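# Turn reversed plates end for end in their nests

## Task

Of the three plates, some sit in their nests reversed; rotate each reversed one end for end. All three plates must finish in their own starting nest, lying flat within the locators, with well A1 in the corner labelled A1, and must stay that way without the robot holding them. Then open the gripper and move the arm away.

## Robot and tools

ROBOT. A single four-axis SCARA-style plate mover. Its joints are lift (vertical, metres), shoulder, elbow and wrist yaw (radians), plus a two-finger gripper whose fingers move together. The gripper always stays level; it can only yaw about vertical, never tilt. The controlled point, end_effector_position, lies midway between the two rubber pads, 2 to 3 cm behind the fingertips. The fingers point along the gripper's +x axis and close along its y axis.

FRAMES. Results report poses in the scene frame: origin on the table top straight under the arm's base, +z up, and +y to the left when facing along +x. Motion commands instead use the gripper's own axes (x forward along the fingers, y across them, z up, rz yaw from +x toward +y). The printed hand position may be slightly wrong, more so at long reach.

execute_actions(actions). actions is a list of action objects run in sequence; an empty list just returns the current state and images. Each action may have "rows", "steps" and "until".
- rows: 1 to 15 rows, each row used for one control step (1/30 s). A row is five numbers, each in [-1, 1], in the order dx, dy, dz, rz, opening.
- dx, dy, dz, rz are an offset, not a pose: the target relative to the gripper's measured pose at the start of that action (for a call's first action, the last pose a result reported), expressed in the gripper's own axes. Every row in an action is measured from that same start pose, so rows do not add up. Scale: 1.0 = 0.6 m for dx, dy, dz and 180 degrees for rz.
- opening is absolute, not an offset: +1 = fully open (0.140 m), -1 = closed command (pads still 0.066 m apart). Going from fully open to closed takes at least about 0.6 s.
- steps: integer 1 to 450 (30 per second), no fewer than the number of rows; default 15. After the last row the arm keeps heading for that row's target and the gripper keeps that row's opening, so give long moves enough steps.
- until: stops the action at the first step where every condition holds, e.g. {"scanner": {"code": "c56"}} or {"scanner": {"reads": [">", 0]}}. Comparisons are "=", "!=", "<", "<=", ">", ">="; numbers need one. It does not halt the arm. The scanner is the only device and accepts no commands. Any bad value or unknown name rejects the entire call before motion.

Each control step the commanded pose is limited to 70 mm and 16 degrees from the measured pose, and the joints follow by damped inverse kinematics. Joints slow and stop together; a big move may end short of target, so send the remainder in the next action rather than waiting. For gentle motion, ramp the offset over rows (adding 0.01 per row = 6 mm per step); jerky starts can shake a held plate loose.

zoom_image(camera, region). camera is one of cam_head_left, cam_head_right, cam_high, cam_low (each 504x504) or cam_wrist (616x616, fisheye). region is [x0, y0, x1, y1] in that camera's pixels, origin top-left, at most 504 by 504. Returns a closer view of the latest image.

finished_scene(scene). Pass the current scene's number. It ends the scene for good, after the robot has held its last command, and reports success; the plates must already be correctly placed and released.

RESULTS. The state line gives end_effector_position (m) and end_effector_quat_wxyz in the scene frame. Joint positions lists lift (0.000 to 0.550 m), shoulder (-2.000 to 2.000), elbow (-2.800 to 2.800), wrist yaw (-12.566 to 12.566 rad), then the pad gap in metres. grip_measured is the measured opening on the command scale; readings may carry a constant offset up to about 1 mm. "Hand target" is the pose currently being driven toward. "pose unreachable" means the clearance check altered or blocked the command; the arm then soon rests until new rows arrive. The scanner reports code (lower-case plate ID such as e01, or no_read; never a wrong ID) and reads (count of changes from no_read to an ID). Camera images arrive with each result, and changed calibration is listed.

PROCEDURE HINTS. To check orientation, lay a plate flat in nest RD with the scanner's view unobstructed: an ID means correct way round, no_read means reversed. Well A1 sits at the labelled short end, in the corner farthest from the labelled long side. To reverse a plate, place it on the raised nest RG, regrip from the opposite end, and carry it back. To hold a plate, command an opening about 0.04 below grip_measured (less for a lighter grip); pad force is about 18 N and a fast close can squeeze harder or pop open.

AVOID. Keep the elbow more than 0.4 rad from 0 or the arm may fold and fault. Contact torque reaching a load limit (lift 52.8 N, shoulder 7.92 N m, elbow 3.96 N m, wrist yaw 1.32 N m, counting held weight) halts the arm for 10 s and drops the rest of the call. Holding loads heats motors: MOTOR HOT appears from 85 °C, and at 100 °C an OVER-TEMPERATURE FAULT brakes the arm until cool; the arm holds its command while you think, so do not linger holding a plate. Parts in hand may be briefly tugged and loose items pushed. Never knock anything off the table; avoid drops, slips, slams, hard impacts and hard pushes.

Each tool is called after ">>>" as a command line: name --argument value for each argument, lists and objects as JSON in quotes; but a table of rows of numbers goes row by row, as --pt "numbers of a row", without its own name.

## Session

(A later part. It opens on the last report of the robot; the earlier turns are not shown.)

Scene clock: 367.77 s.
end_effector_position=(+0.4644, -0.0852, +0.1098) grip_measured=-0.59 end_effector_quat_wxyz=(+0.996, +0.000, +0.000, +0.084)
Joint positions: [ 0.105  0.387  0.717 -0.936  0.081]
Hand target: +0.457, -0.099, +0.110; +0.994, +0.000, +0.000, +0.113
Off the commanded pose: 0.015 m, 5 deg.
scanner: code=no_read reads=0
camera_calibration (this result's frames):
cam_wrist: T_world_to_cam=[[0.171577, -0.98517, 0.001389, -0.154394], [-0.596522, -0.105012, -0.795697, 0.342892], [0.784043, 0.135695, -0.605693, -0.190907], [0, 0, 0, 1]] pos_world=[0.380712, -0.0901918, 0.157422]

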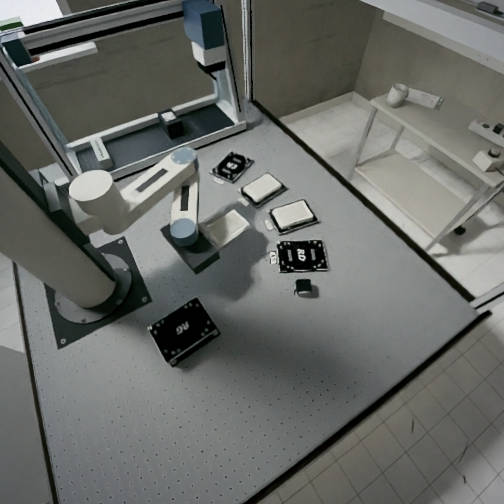

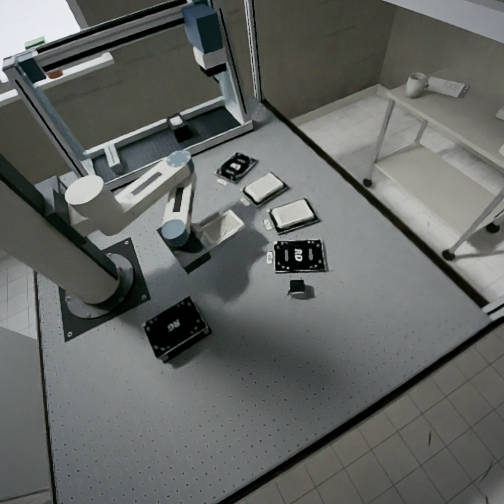

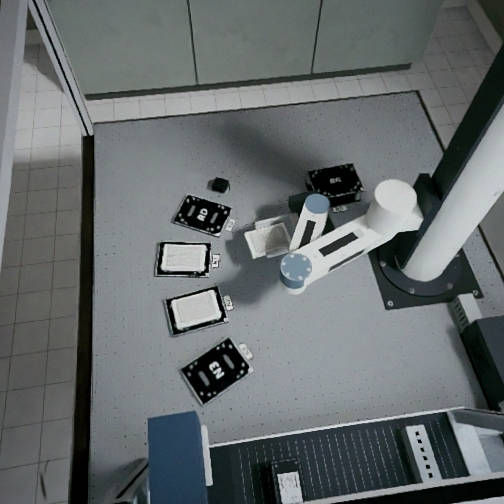

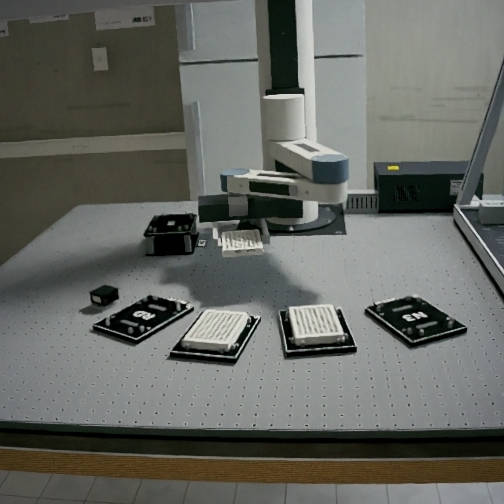

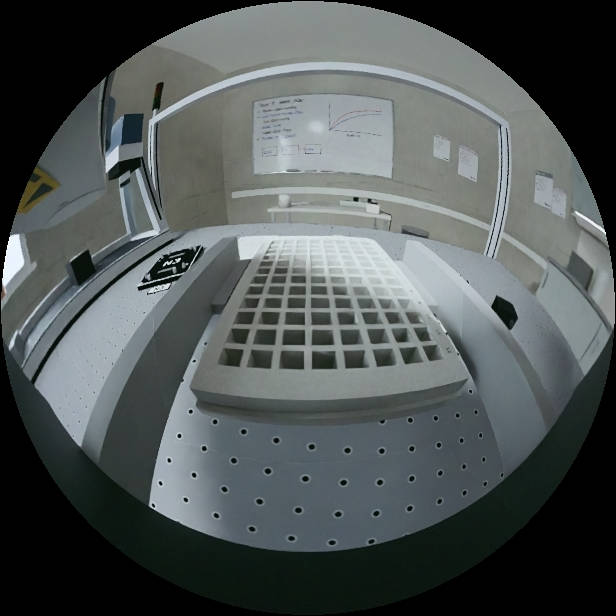

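>>> execute_actions --actions '[]'

Scene clock: 369.93 s.
end_effector_position=(+0.4575, -0.0990, +0.1099) grip_measured=-0.59 end_effector_quat_wxyz=(+0.994, +0.000, +0.000, +0.112)
Joint positions: [ 0.105  0.273  0.757 -0.804  0.081]
Hand target: +0.457, -0.099, +0.110; +0.994, +0.000, +0.000, +0.113
Off the commanded pose: 0.003 m, 1 deg.
scanner: code=no_read reads=0
camera_calibration (this result's frames):
cam_wrist: T_world_to_cam=[[0.227258, -0.973834, 0.001389, -0.191164], [-0.589594, -0.138725, -0.795697, 0.330905], [0.775069, 0.18001, -0.605693, -0.175104], [0, 0, 0, 1]] pos_world=[0.374261, -0.108737, 0.157507]

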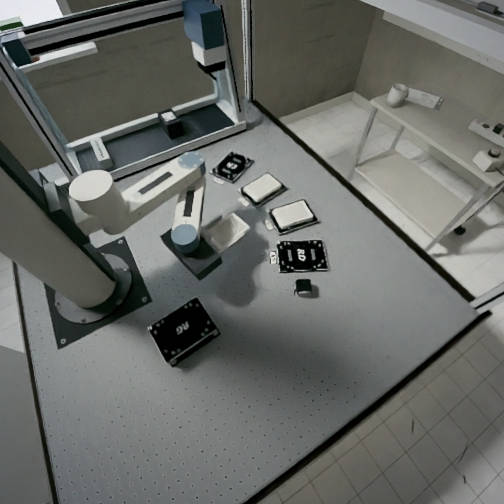

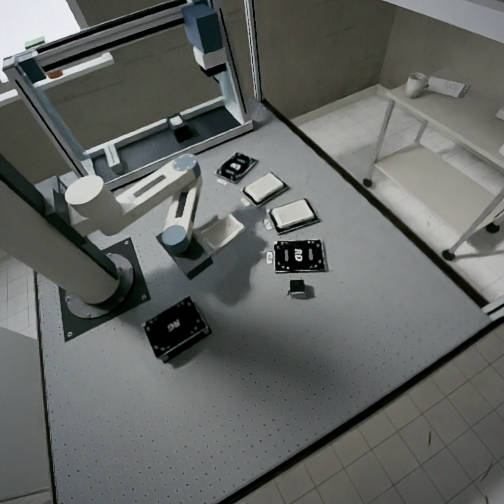

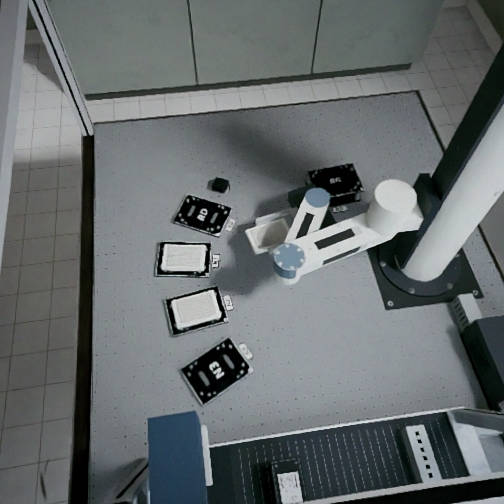

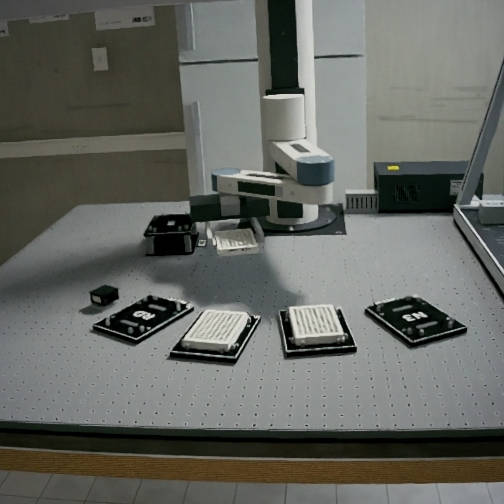

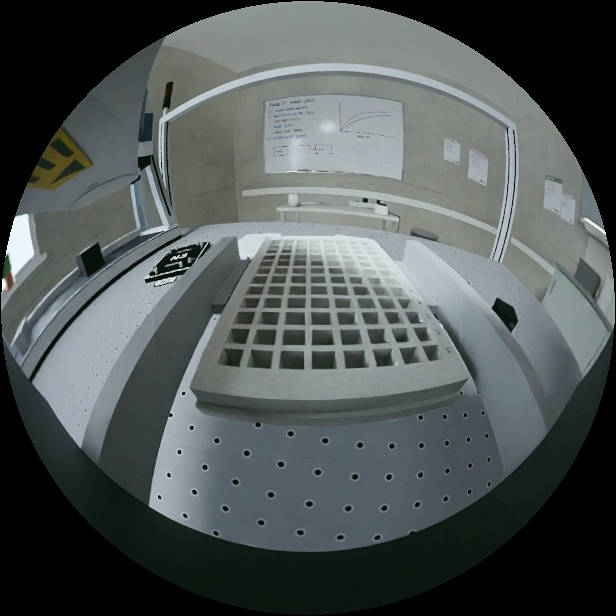

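>>> execute_actions --actions '[{"rows": [[-0.004,-0.002,0,0,-0.63],[-0.012,-0.006,0,0,-0.63],[-0.025,-0.012,0,0,-0.63],[-0.043,-0.021,0,-0.002,-0.63],[-0.065,-0.031,0,-0.004,-0.63],[-0.09,-0.043,0,-0.006,-0.63],[-0.12,-0.058,0,-0.009,-0.63],[-0.155,-0.074,0,-0.012,-0.63],[-0.19,-0.091,0,-0.015,-0.63],[-0.225,-0.108,0,-0.019,-0.63],[-0.26,-0.125,0,-0.023,-0.63],[-0.295,-0.141,0,-0.027,-0.63],[-0.33,-0.158,0,-0.031,-0.63],[-0.365,-0.175,0,-0.035,-0.63],[-0.4895,-0.2347,-0.003,-0.045,-0.63]], "steps": 36}]'

Scene clock: 378.40 s.
end_effector_position=(+0.2048, -0.2953, +0.1081) grip_measured=-0.59 end_effector_quat_wxyz=(+0.999, +0.000, +0.000, +0.043)
Joint positions: [ 0.103 -1.113  1.349 -0.15   0.081]
Hand target: +0.203, -0.301, +0.108; +0.999, +0.000, +0.000, +0.042
Off the commanded pose: 0.007 m, 0 deg.
scanner: code=no_read reads=0
camera_calibration (this result's frames):
cam_wrist: T_world_to_cam=[[0.0888958, -0.99604, 0.001389, -0.303117], [-0.603197, -0.0549445, -0.795697, 0.18082], [0.792623, 0.0698963, -0.605693, 0.0189086], [0, 0, 0, 1]] pos_world=[0.121029, -0.293304, 0.155752]

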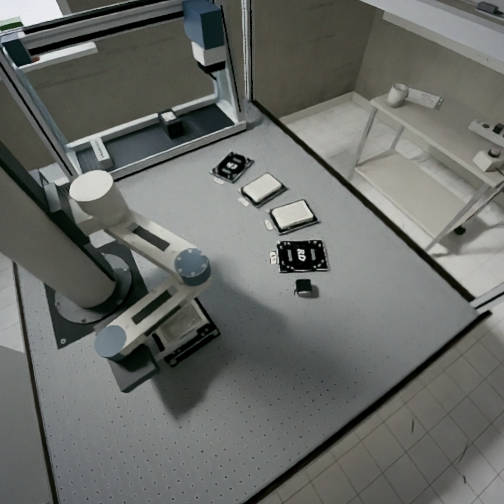

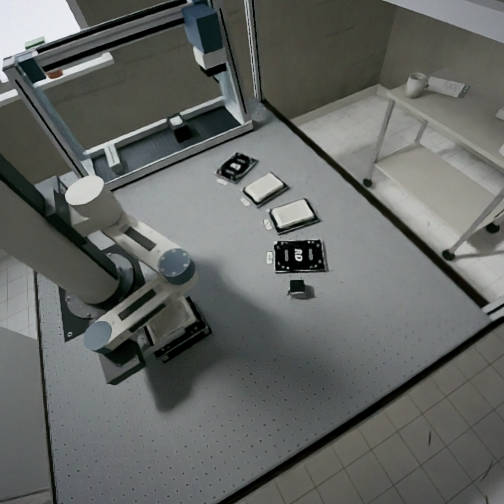

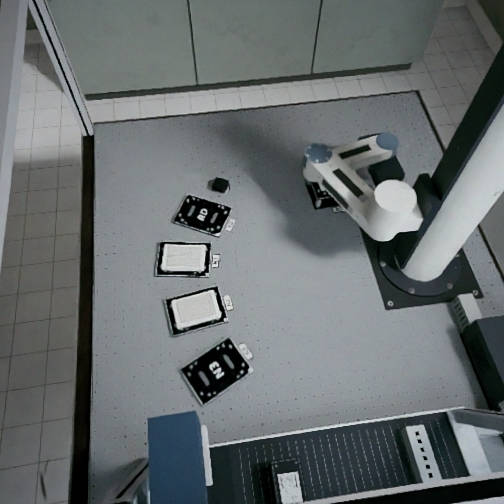

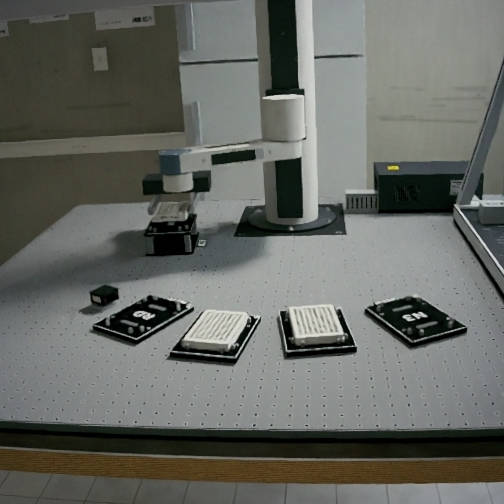

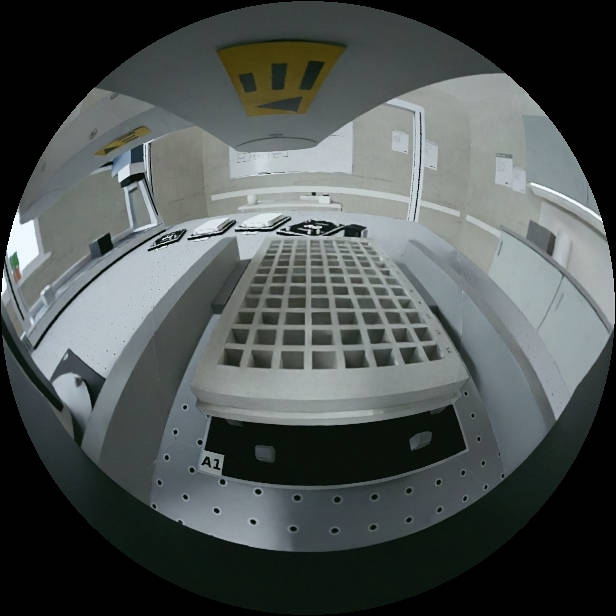

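>>> execute_actions --actions '[]'

Scene clock: 380.67 s.
end_effector_position=(+0.2030, -0.3009, +0.1081) grip_measured=-0.59 end_effector_quat_wxyz=(+0.999, +0.000, +0.000, +0.042)
Joint positions: [ 0.103 -1.125  1.377 -0.169  0.081]
Hand target: +0.203, -0.301, +0.108; +0.999, +0.000, +0.000, +0.042
Off the commanded pose: 0.001 m, 0 deg.
scanner: code=no_read reads=0
camera_calibration (this result's frames):
cam_wrist: T_world_to_cam=[[0.0872652, -0.996184, 0.001389, -0.308227], [-0.603286, -0.053957, -0.795697, 0.179702], [0.792736, 0.0685987, -0.605693, 0.0203399], [0, 0, 0, 1]] pos_world=[0.119185, -0.29875, 0.155736]

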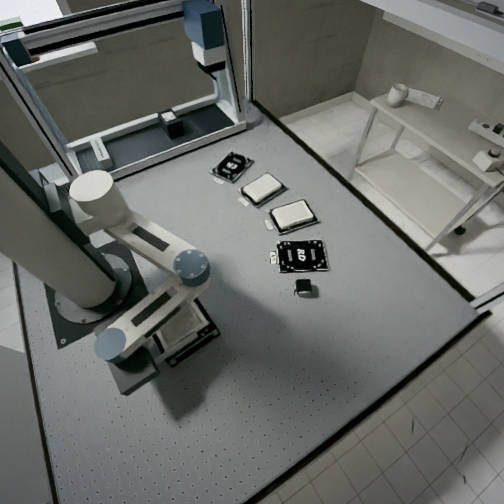

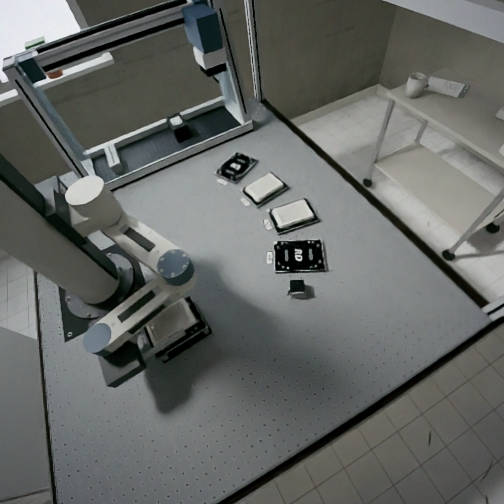

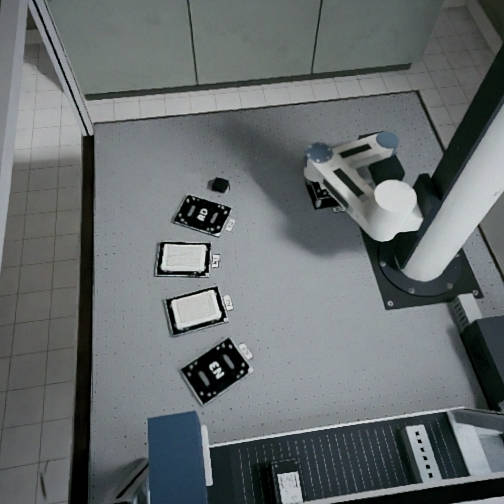

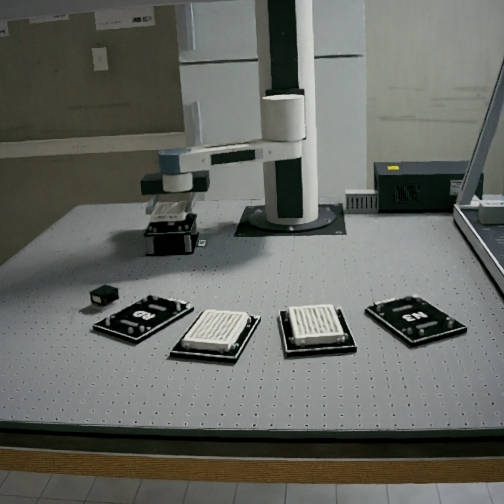

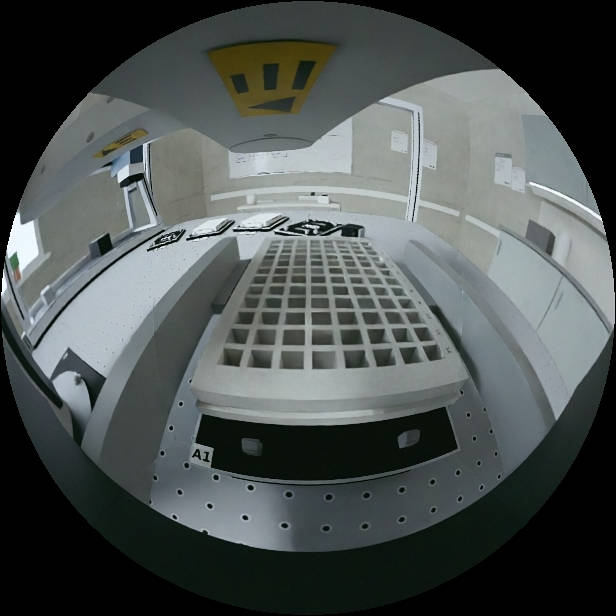

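>>> execute_actions --actions '[{"rows": [[-0.0005,-0.0018,-0.004,0.0001,-0.63],[-0.0005,-0.0018,-0.011,0.0001,-0.63],[-0.0005,-0.0018,-0.018,0.0001,-0.63],[-0.0005,-0.0018,-0.0245,0.0001,-0.63],[-0.0005,-0.0018,-0.0295,0.0001,-0.63],[-0.0005,-0.0018,-0.033,0.0001,-0.63],[-0.0005,-0.0018,-0.0358,0.0001,-0.63],[-0.0005,-0.0018,-0.038,0.0001,-0.63],[-0.0005,-0.0018,-0.0397,0.0001,-0.63],[-0.0005,-0.0018,-0.0408,0.0001,-0.63],[-0.0005,-0.0018,-0.0415,0.0001,-0.63]], "steps": 13}]'

Scene clock: 387.03 s.
end_effector_position=(+0.2027, -0.3019, +0.0831) grip_measured=-0.59 end_effector_quat_wxyz=(+0.999, +0.000, +0.000, +0.042)
Joint positions: [ 0.078 -1.127  1.383 -0.172  0.081]
Hand target: +0.203, -0.302, +0.083; +0.999, +0.000, +0.000, +0.042
Off the commanded pose: 0.000 m, 0 deg.
scanner: code=no_read reads=0
camera_calibration (this result's frames):
cam_wrist: T_world_to_cam=[[0.0875107, -0.996163, 0.001389, -0.309253], [-0.603273, -0.0541057, -0.795697, 0.159557], [0.792719, 0.068794, -0.605693, 0.00558417], [0, 0, 0, 1]] pos_world=[0.118893, -0.299817, 0.130771]

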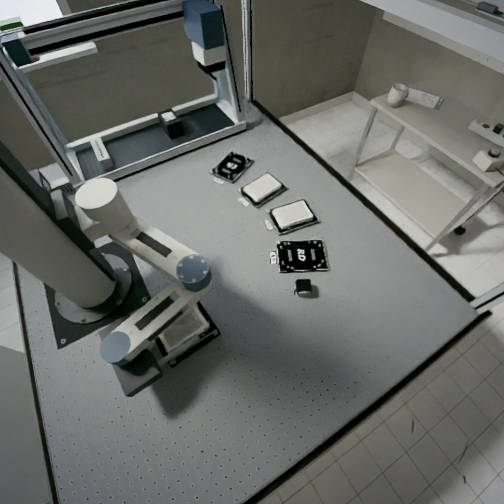

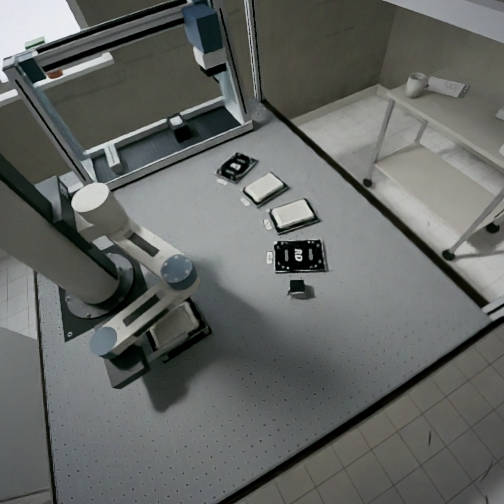

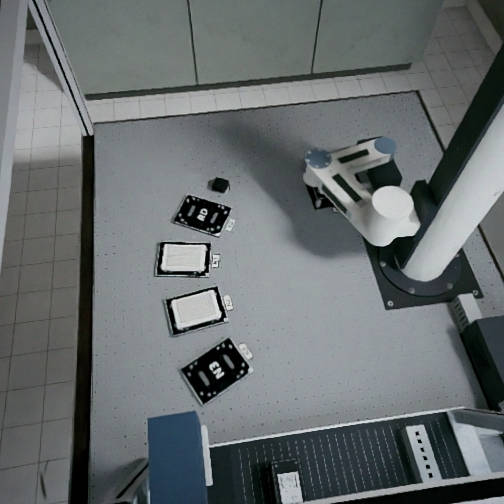

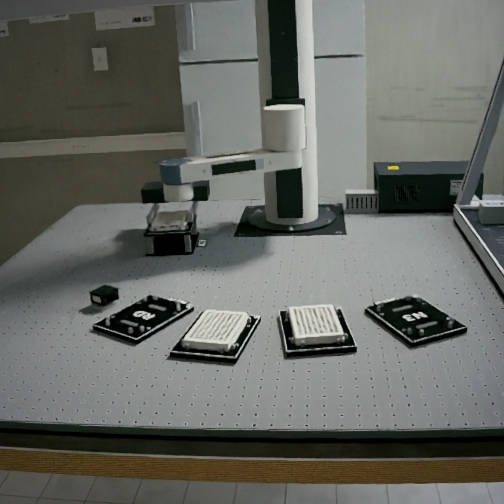

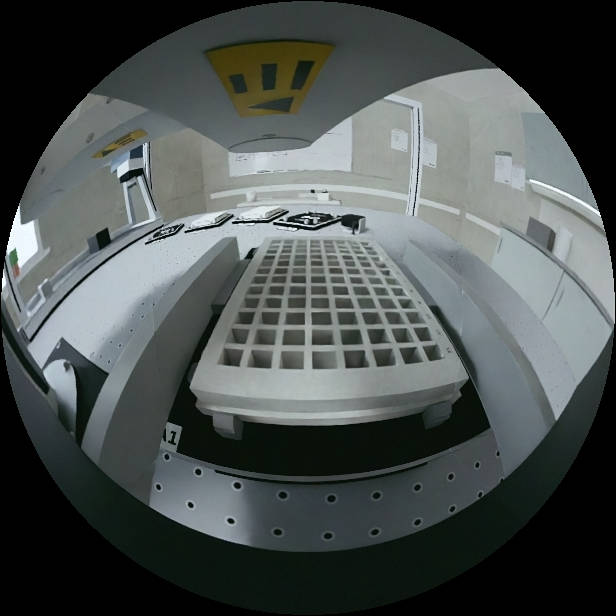

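>>> execute_actions --actions '[{"rows": [[0,0,0,0,-0.575],[0,0,0,0,-0.53],[0,0,0,0,-0.45],[0,0,0.002,0,-0.35],[0,0,0.008,0,-0.35],[0,0,0.017,0,-0.35],[0,0,0.027,0,-0.35],[0,0,0.034,0.005,-0.35],[0,0,0.036,0.02,-0.35],[-0.0015,0.0005,0.036,0.045,-0.35],[-0.0015,0.0005,0.036,0.08,-0.35],[-0.0015,0.0005,0.036,0.12,-0.35],[-0.0015,0.0005,0.036,0.2,-0.35],[-0.0015,0.0005,0.036,0.5,-0.35],[-0.0015,0.0005,0.036,0.999,-0.35]], "steps": 57}]'

Scene clock: 394.33 s.
end_effector_position=(+0.2028, -0.3017, +0.1047) grip_measured=-0.35 end_effector_quat_wxyz=(-0.023, +0.000, +0.000, +1.000)
Joint positions: [ 0.1   -0.281  1.416  2.053  0.09 ]
Hand target: +0.202, -0.302, +0.105; -0.038, +0.000, +0.000, +0.999
Off the commanded pose: 0.001 m, 2 deg.
scanner: code=no_read reads=0
camera_calibration (this result's frames):
cam_wrist: T_world_to_cam=[[-0.0500052, 0.998748, 0.001389, 0.320707], [0.60488, 0.0313917, -0.795697, -0.0423679], [-0.794745, -0.0389488, -0.605693, 0.307932], [0, 0, 0, 1]] pos_world=[0.286392, -0.306982, 0.152355]

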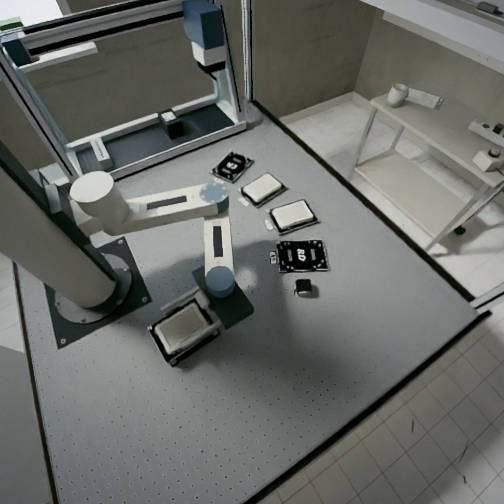

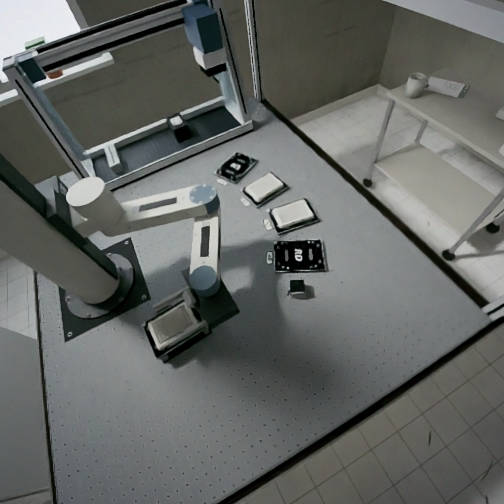

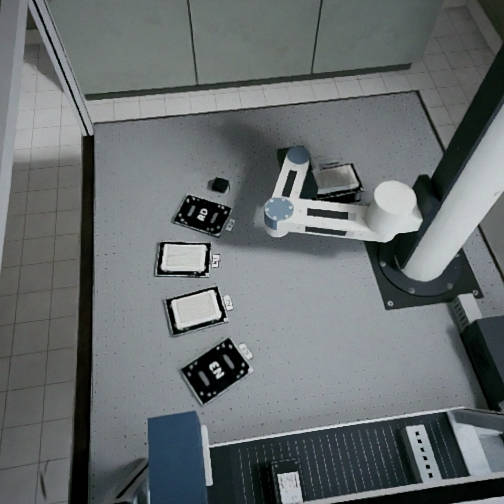

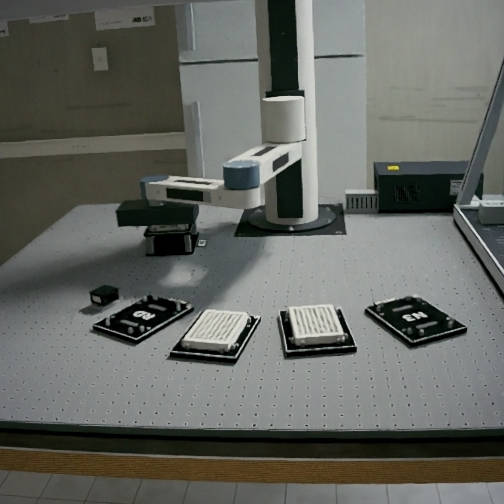

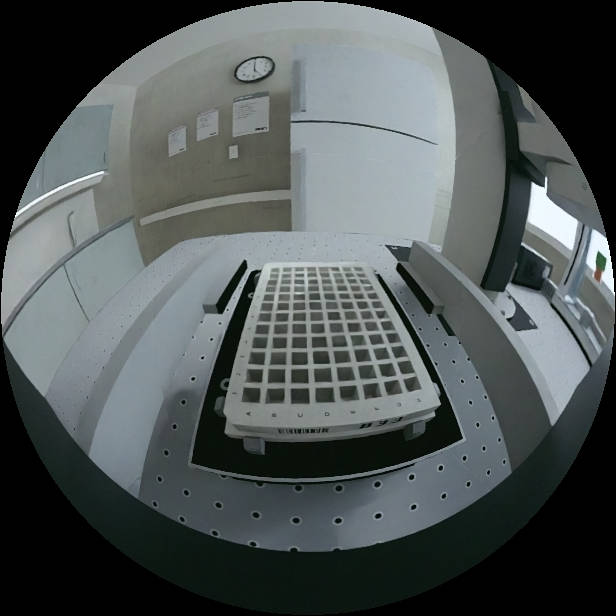

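>>> execute_actions --actions '[]'

Scene clock: 395.80 s.
end_effector_position=(+0.2018, -0.3017, +0.1047) grip_measured=-0.35 end_effector_quat_wxyz=(-0.038, +0.000, +0.000, +0.999)
Joint positions: [ 0.1   -0.269  1.394  2.093  0.09 ]
Hand target: +0.202, -0.302, +0.105; -0.038, +0.000, +0.000, +0.999
Off the commanded pose: 0.000 m, 0 deg.
scanner: code=no_read reads=0
camera_calibration (this result's frames):
cam_wrist: T_world_to_cam=[[-0.0804731, 0.996756, 0.001389, 0.326171], [0.60364, 0.0498437, -0.795697, -0.0359903], [-0.793185, -0.0631938, -0.605693, 0.299566], [0, 0, 0, 1]] pos_world=[0.285585, -0.304388, 0.152355]

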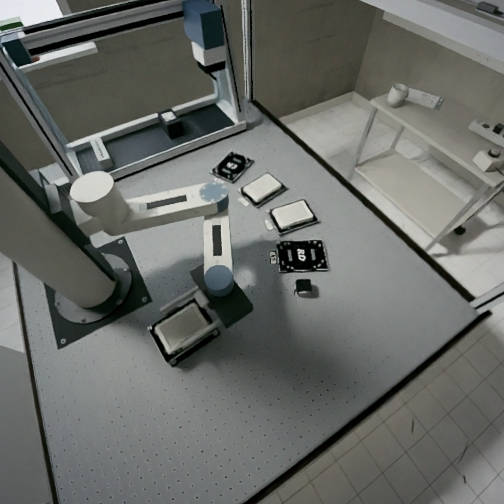

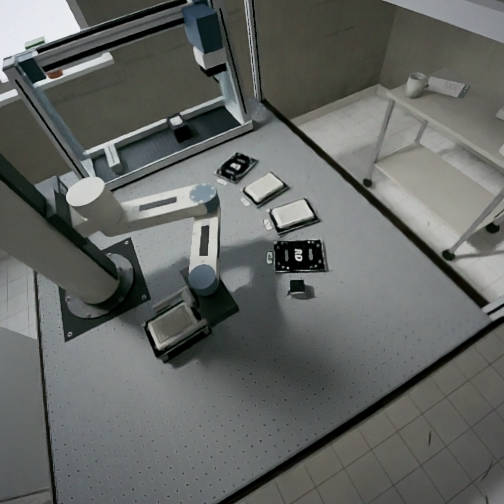

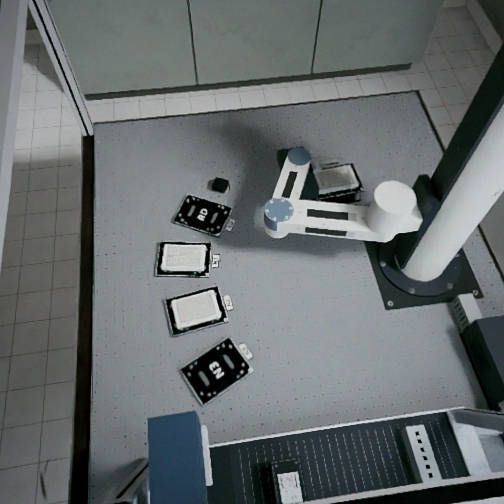

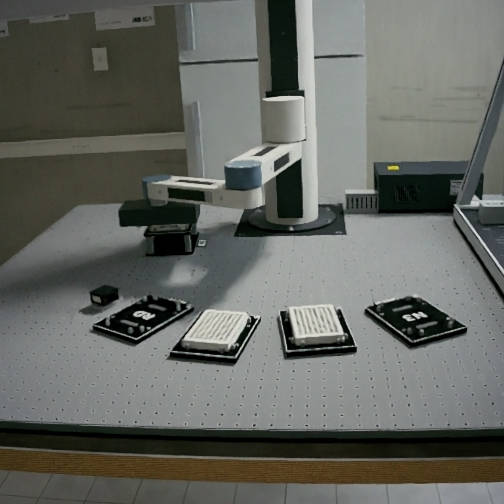

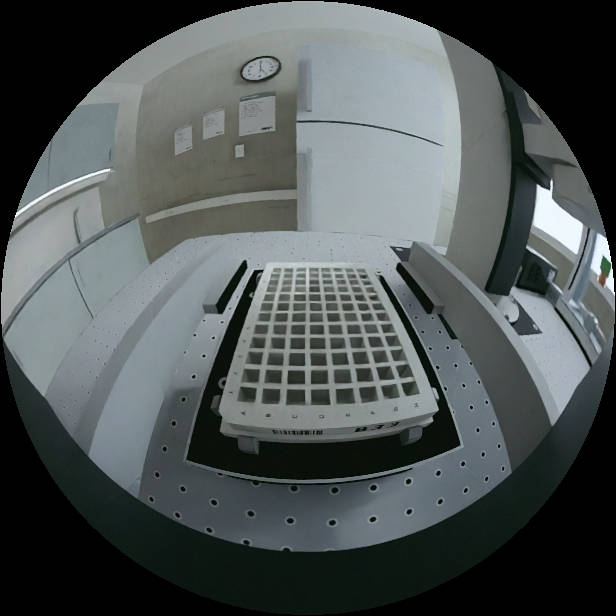

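>>> execute_actions --actions '[{"rows": [[0,0,-0.006,0.0025,-0.35],[0,0,-0.015,0.0025,-0.35],[0,0,-0.025,0.0025,-0.35],[0,0,-0.032,0.0025,-0.36],[0,0,-0.0355,0.0025,-0.39],[0,0,-0.036,0.0025,-0.44],[0,0,-0.036,0.0025,-0.5],[0,0,-0.036,0.0025,-0.54],[0,0,-0.036,0.0025,-0.57],[0,0,-0.036,0.0025,-0.59],[0,0,-0.036,0.0025,-0.61],[0,0,-0.036,0.0025,-0.63]], "steps": 14}]'

Scene clock: 401.77 s.
end_effector_position=(+0.2019, -0.3017, +0.0831) grip_measured=-0.59 end_effector_quat_wxyz=(-0.042, +0.000, +0.000, +0.999)
Joint positions: [ 0.078 -0.266  1.389  2.103  0.081]
Hand target: +0.202, -0.302, +0.083; -0.042, +0.000, +0.000, +0.999
Off the commanded pose: 0.000 m, 0 deg.
scanner: code=no_read reads=0
camera_calibration (this result's frames):
cam_wrist: T_world_to_cam=[[-0.0883488, 0.996089, 0.001389, 0.327634], [0.603227, 0.0546133, -0.795697, -0.0517149], [-0.792661, -0.0694611, -0.605693, 0.284467], [0, 0, 0, 1]] pos_world=[0.285628, -0.303768, 0.130695]

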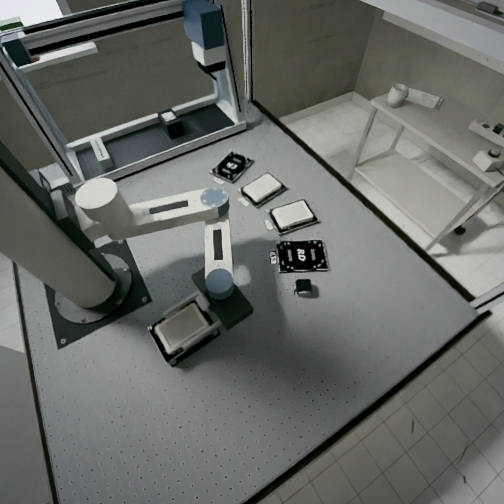

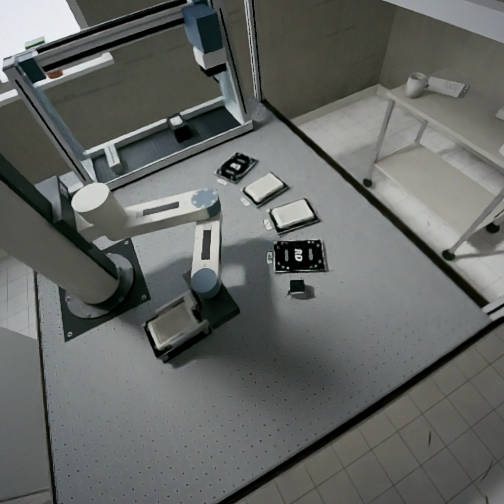

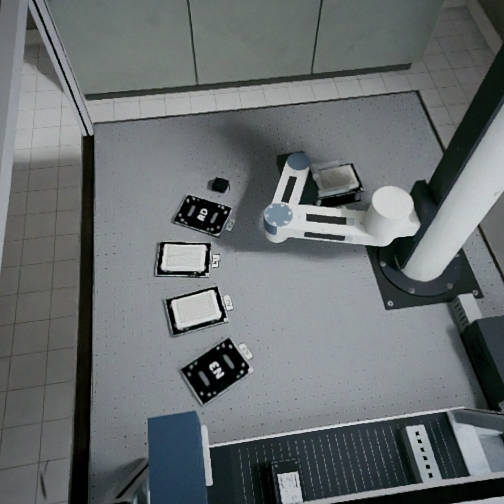

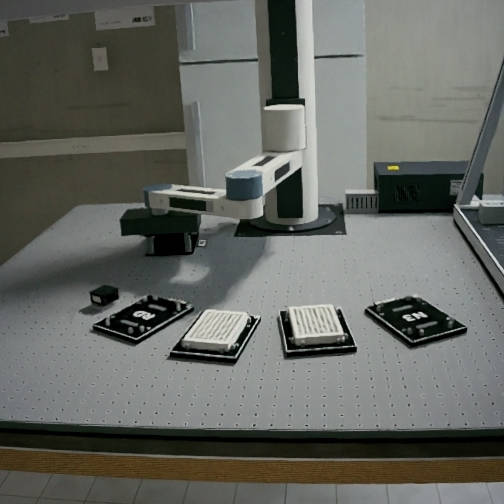

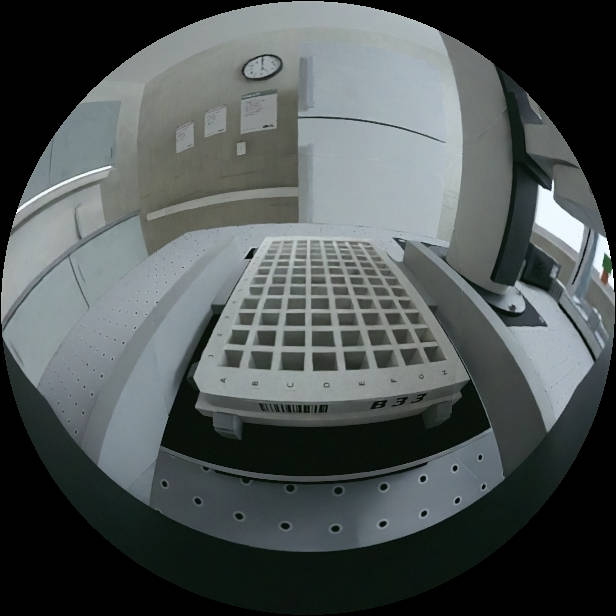

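>>> execute_actions --actions '[{"rows": [[0,0,0.003,0,-0.63],[0,0,0.008,0,-0.63],[0,0,0.016,0,-0.63],[0,0,0.025,0,-0.63],[0,0,0.034,0,-0.63],[0,0,0.041,-0.003,-0.63],[-0.0035,-0.0035,0.045,-0.01,-0.63],[-0.01,-0.01,0.046,-0.022,-0.63],[-0.021,-0.021,0.046,-0.04,-0.63],[-0.036,-0.036,0.046,-0.06,-0.63],[-0.054,-0.055,0.046,-0.085,-0.63],[-0.075,-0.076,0.046,-0.115,-0.63],[-0.1,-0.102,0.046,-0.15,-0.63],[-0.128,-0.131,0.046,-0.2,-0.63],[-0.8455,-0.8614,-0.0385,-0.8783,-0.63]], "steps": 68}]'

Scene clock: 415.53 s.
end_effector_position=(+0.6464, +0.2552, +0.0600) grip_measured=-0.59 end_effector_quat_wxyz=(+0.969, +0.000, +0.000, +0.246)
Joint positions: [ 0.055  1.138  1.726 -2.367  0.081]
Hand target: +0.659, +0.254, +0.060; +0.973, +0.000, +0.000, +0.233
Off the commanded pose: 0.017 m, 2 deg.
scanner: code=no_read reads=0
camera_calibration (this result's frames):
cam_wrist: T_world_to_cam=[[0.480599, -0.876939, 0.001389, -0.0775743], [-0.530626, -0.292065, -0.795697, 0.452732], [0.698184, 0.381674, -0.605693, -0.417227], [0, 0, 0, 1]] pos_world=[0.568815, 0.223444, 0.107634]

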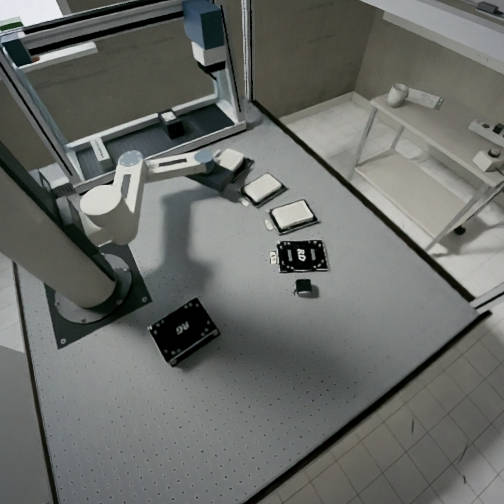

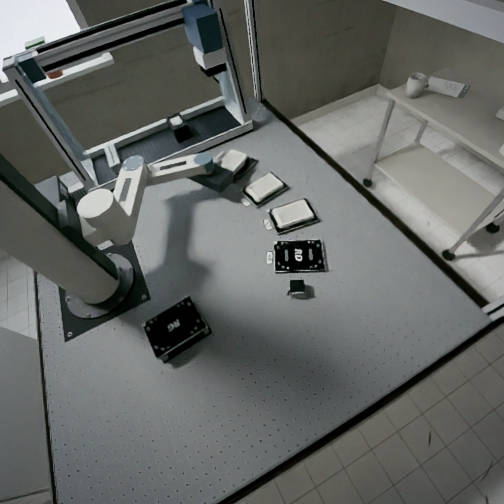

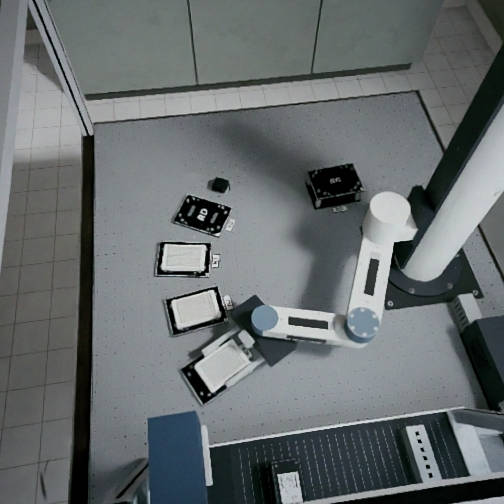

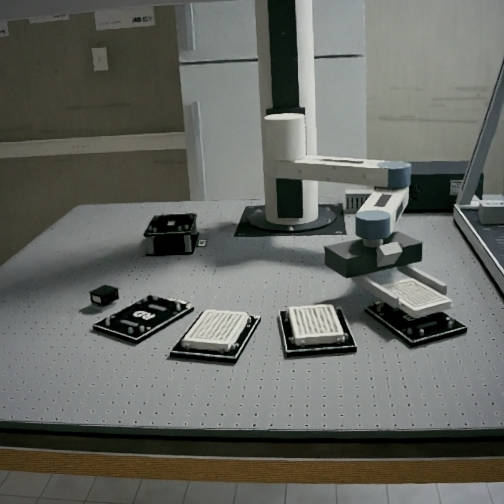

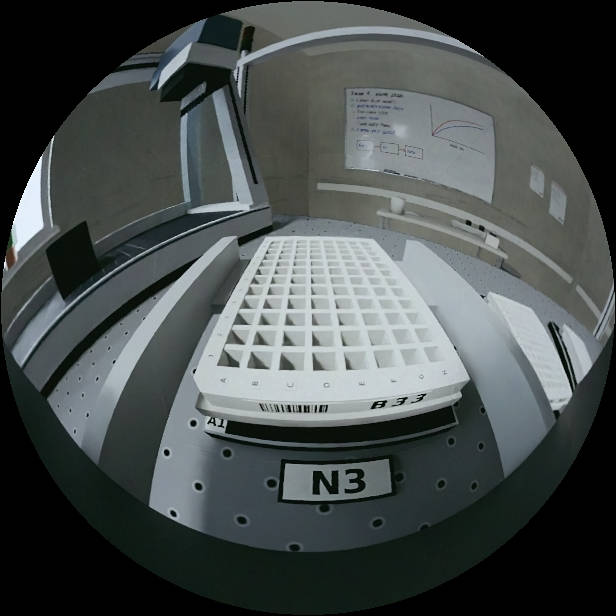

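>>> execute_actions --actions '[]'

Scene clock: 419.90 s.
end_effector_position=(+0.6595, +0.2540, +0.0600) grip_measured=-0.59 end_effector_quat_wxyz=(+0.973, +0.000, +0.000, +0.233)
Joint positions: [ 0.055  1.1    1.794 -2.424  0.081]
Hand target: +0.659, +0.254, +0.060; +0.973, +0.000, +0.000, +0.233
Off the commanded pose: 0.005 m, 0 deg.
scanner: code=no_read reads=0
camera_calibration (this result's frames):
cam_wrist: T_world_to_cam=[[0.456195, -0.889879, 0.001389, -0.0656177], [-0.53849, -0.277298, -0.795697, 0.460781], [0.708459, 0.362245, -0.605693, -0.427804], [0, 0, 0, 1]] pos_world=[0.581142, 0.224352, 0.107615]

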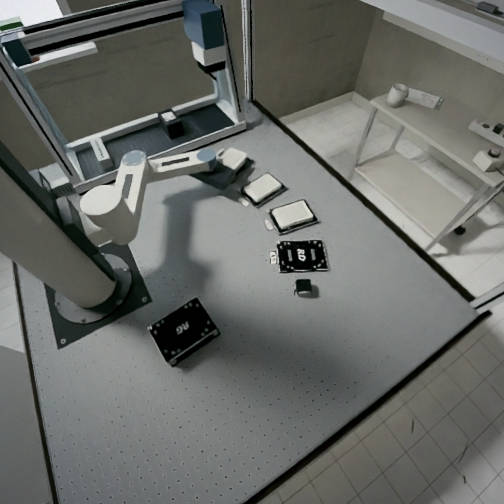

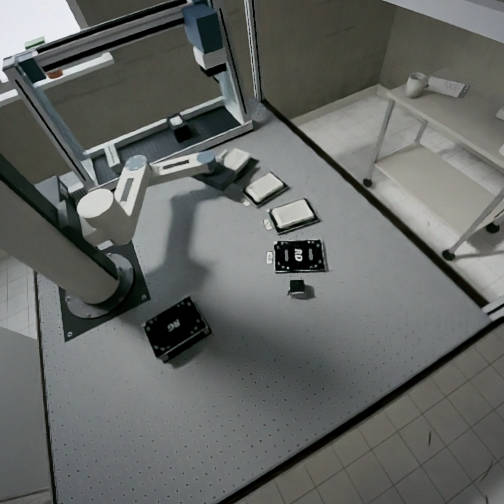

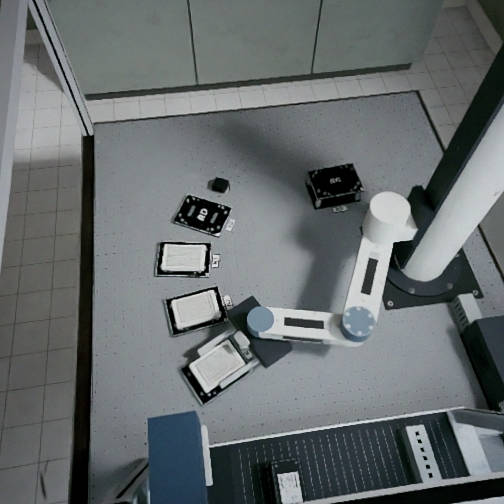

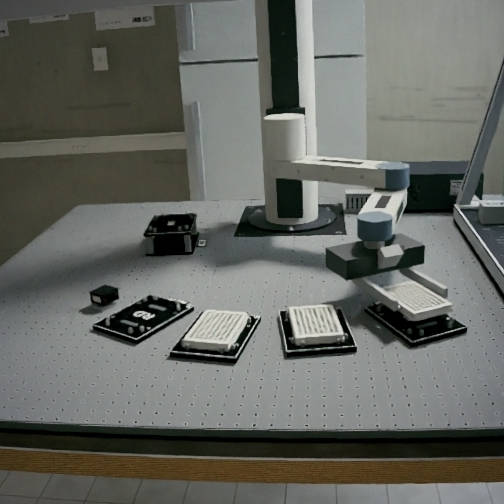

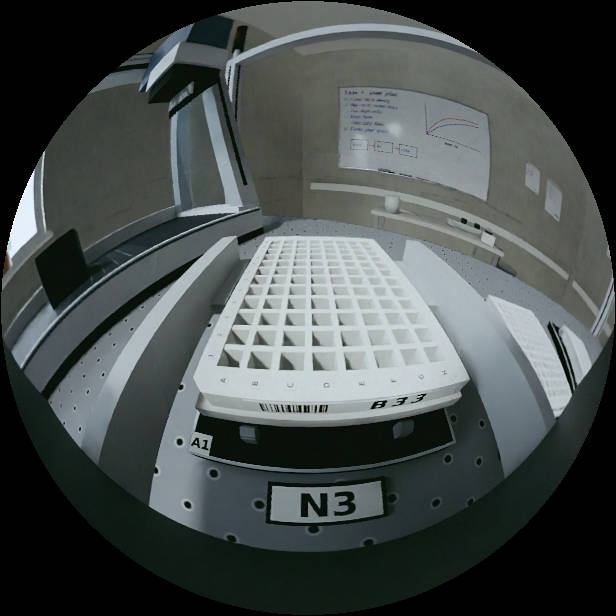

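>>> execute_actions --actions '[{"rows": [[0.004,0.0002,-0.002,-0.0005,-0.63],[0.0077,0.0004,-0.005,-0.0009,-0.63],[0.0077,0.0004,-0.009,-0.0009,-0.63],[0.0077,0.0004,-0.013,-0.0009,-0.63],[0.0077,0.0004,-0.017,-0.0009,-0.63],[0.0077,0.0004,-0.021,-0.0009,-0.63],[0.0077,0.0004,-0.025,-0.0009,-0.63],[0.0077,0.0004,-0.029,-0.0009,-0.63],[0.0077,0.0004,-0.0325,-0.0009,-0.63],[0.0077,0.0004,-0.0355,-0.0009,-0.63],[0.0077,0.0004,-0.038,-0.0009,-0.63],[0.0077,0.0004,-0.0396,-0.0009,-0.63],[0.0077,0.0004,-0.0407,-0.0009,-0.63],[0.0077,0.0004,-0.0413,-0.0009,-0.63]], "steps": 16}]'

Scene clock: 431.93 s.
end_effector_position=(+0.6636, +0.2564, +0.0352) grip_measured=-0.59 end_effector_quat_wxyz=(+0.973, +0.000, +0.000, +0.231)
Joint positions: [ 0.03   1.088  1.823 -2.445  0.081]
Hand target: +0.664, +0.256, +0.035; +0.973, +0.000, +0.000, +0.231
Off the commanded pose: 0.000 m, 0 deg.
scanner: code=no_read reads=0
camera_calibration (this result's frames):
cam_wrist: T_world_to_cam=[[0.453595, -0.891207, 0.001389, -0.0632016], [-0.539297, -0.275725, -0.795697, 0.444006], [0.709514, 0.360175, -0.605693, -0.446748], [0, 0, 0, 1]] pos_world=[0.585093, 0.227005, 0.0827899]

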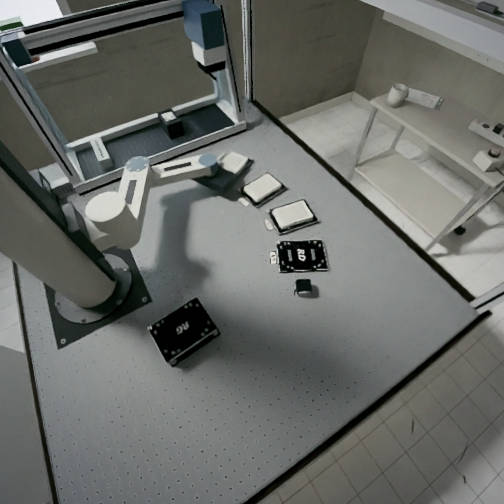

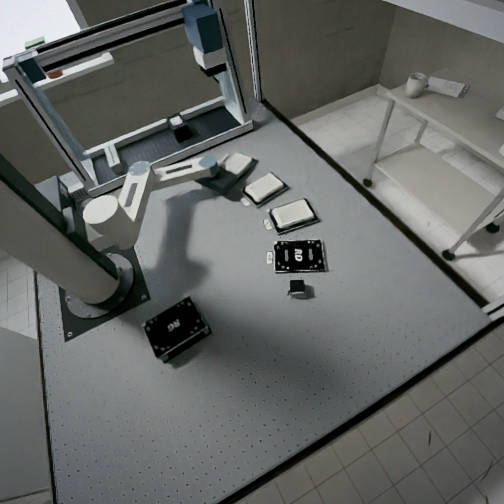

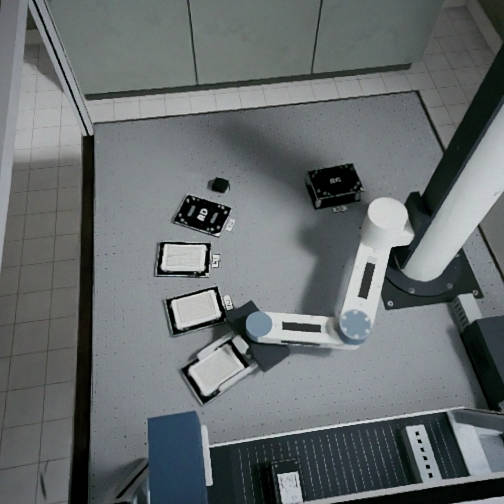

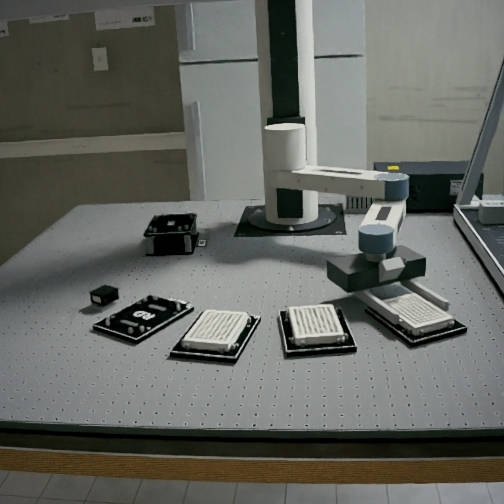

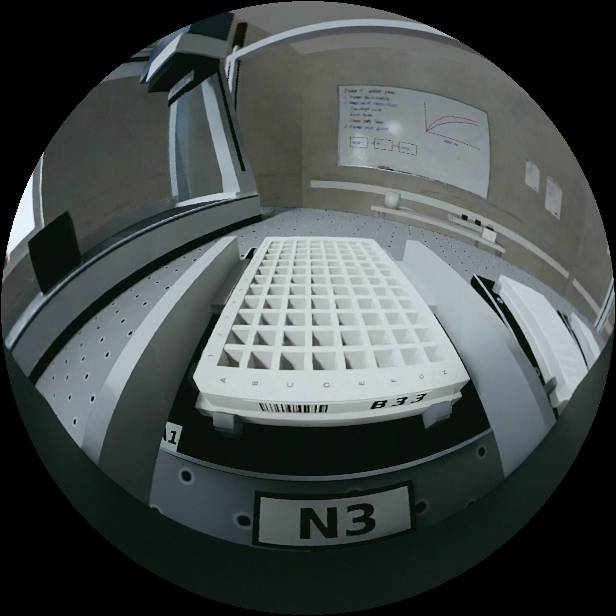

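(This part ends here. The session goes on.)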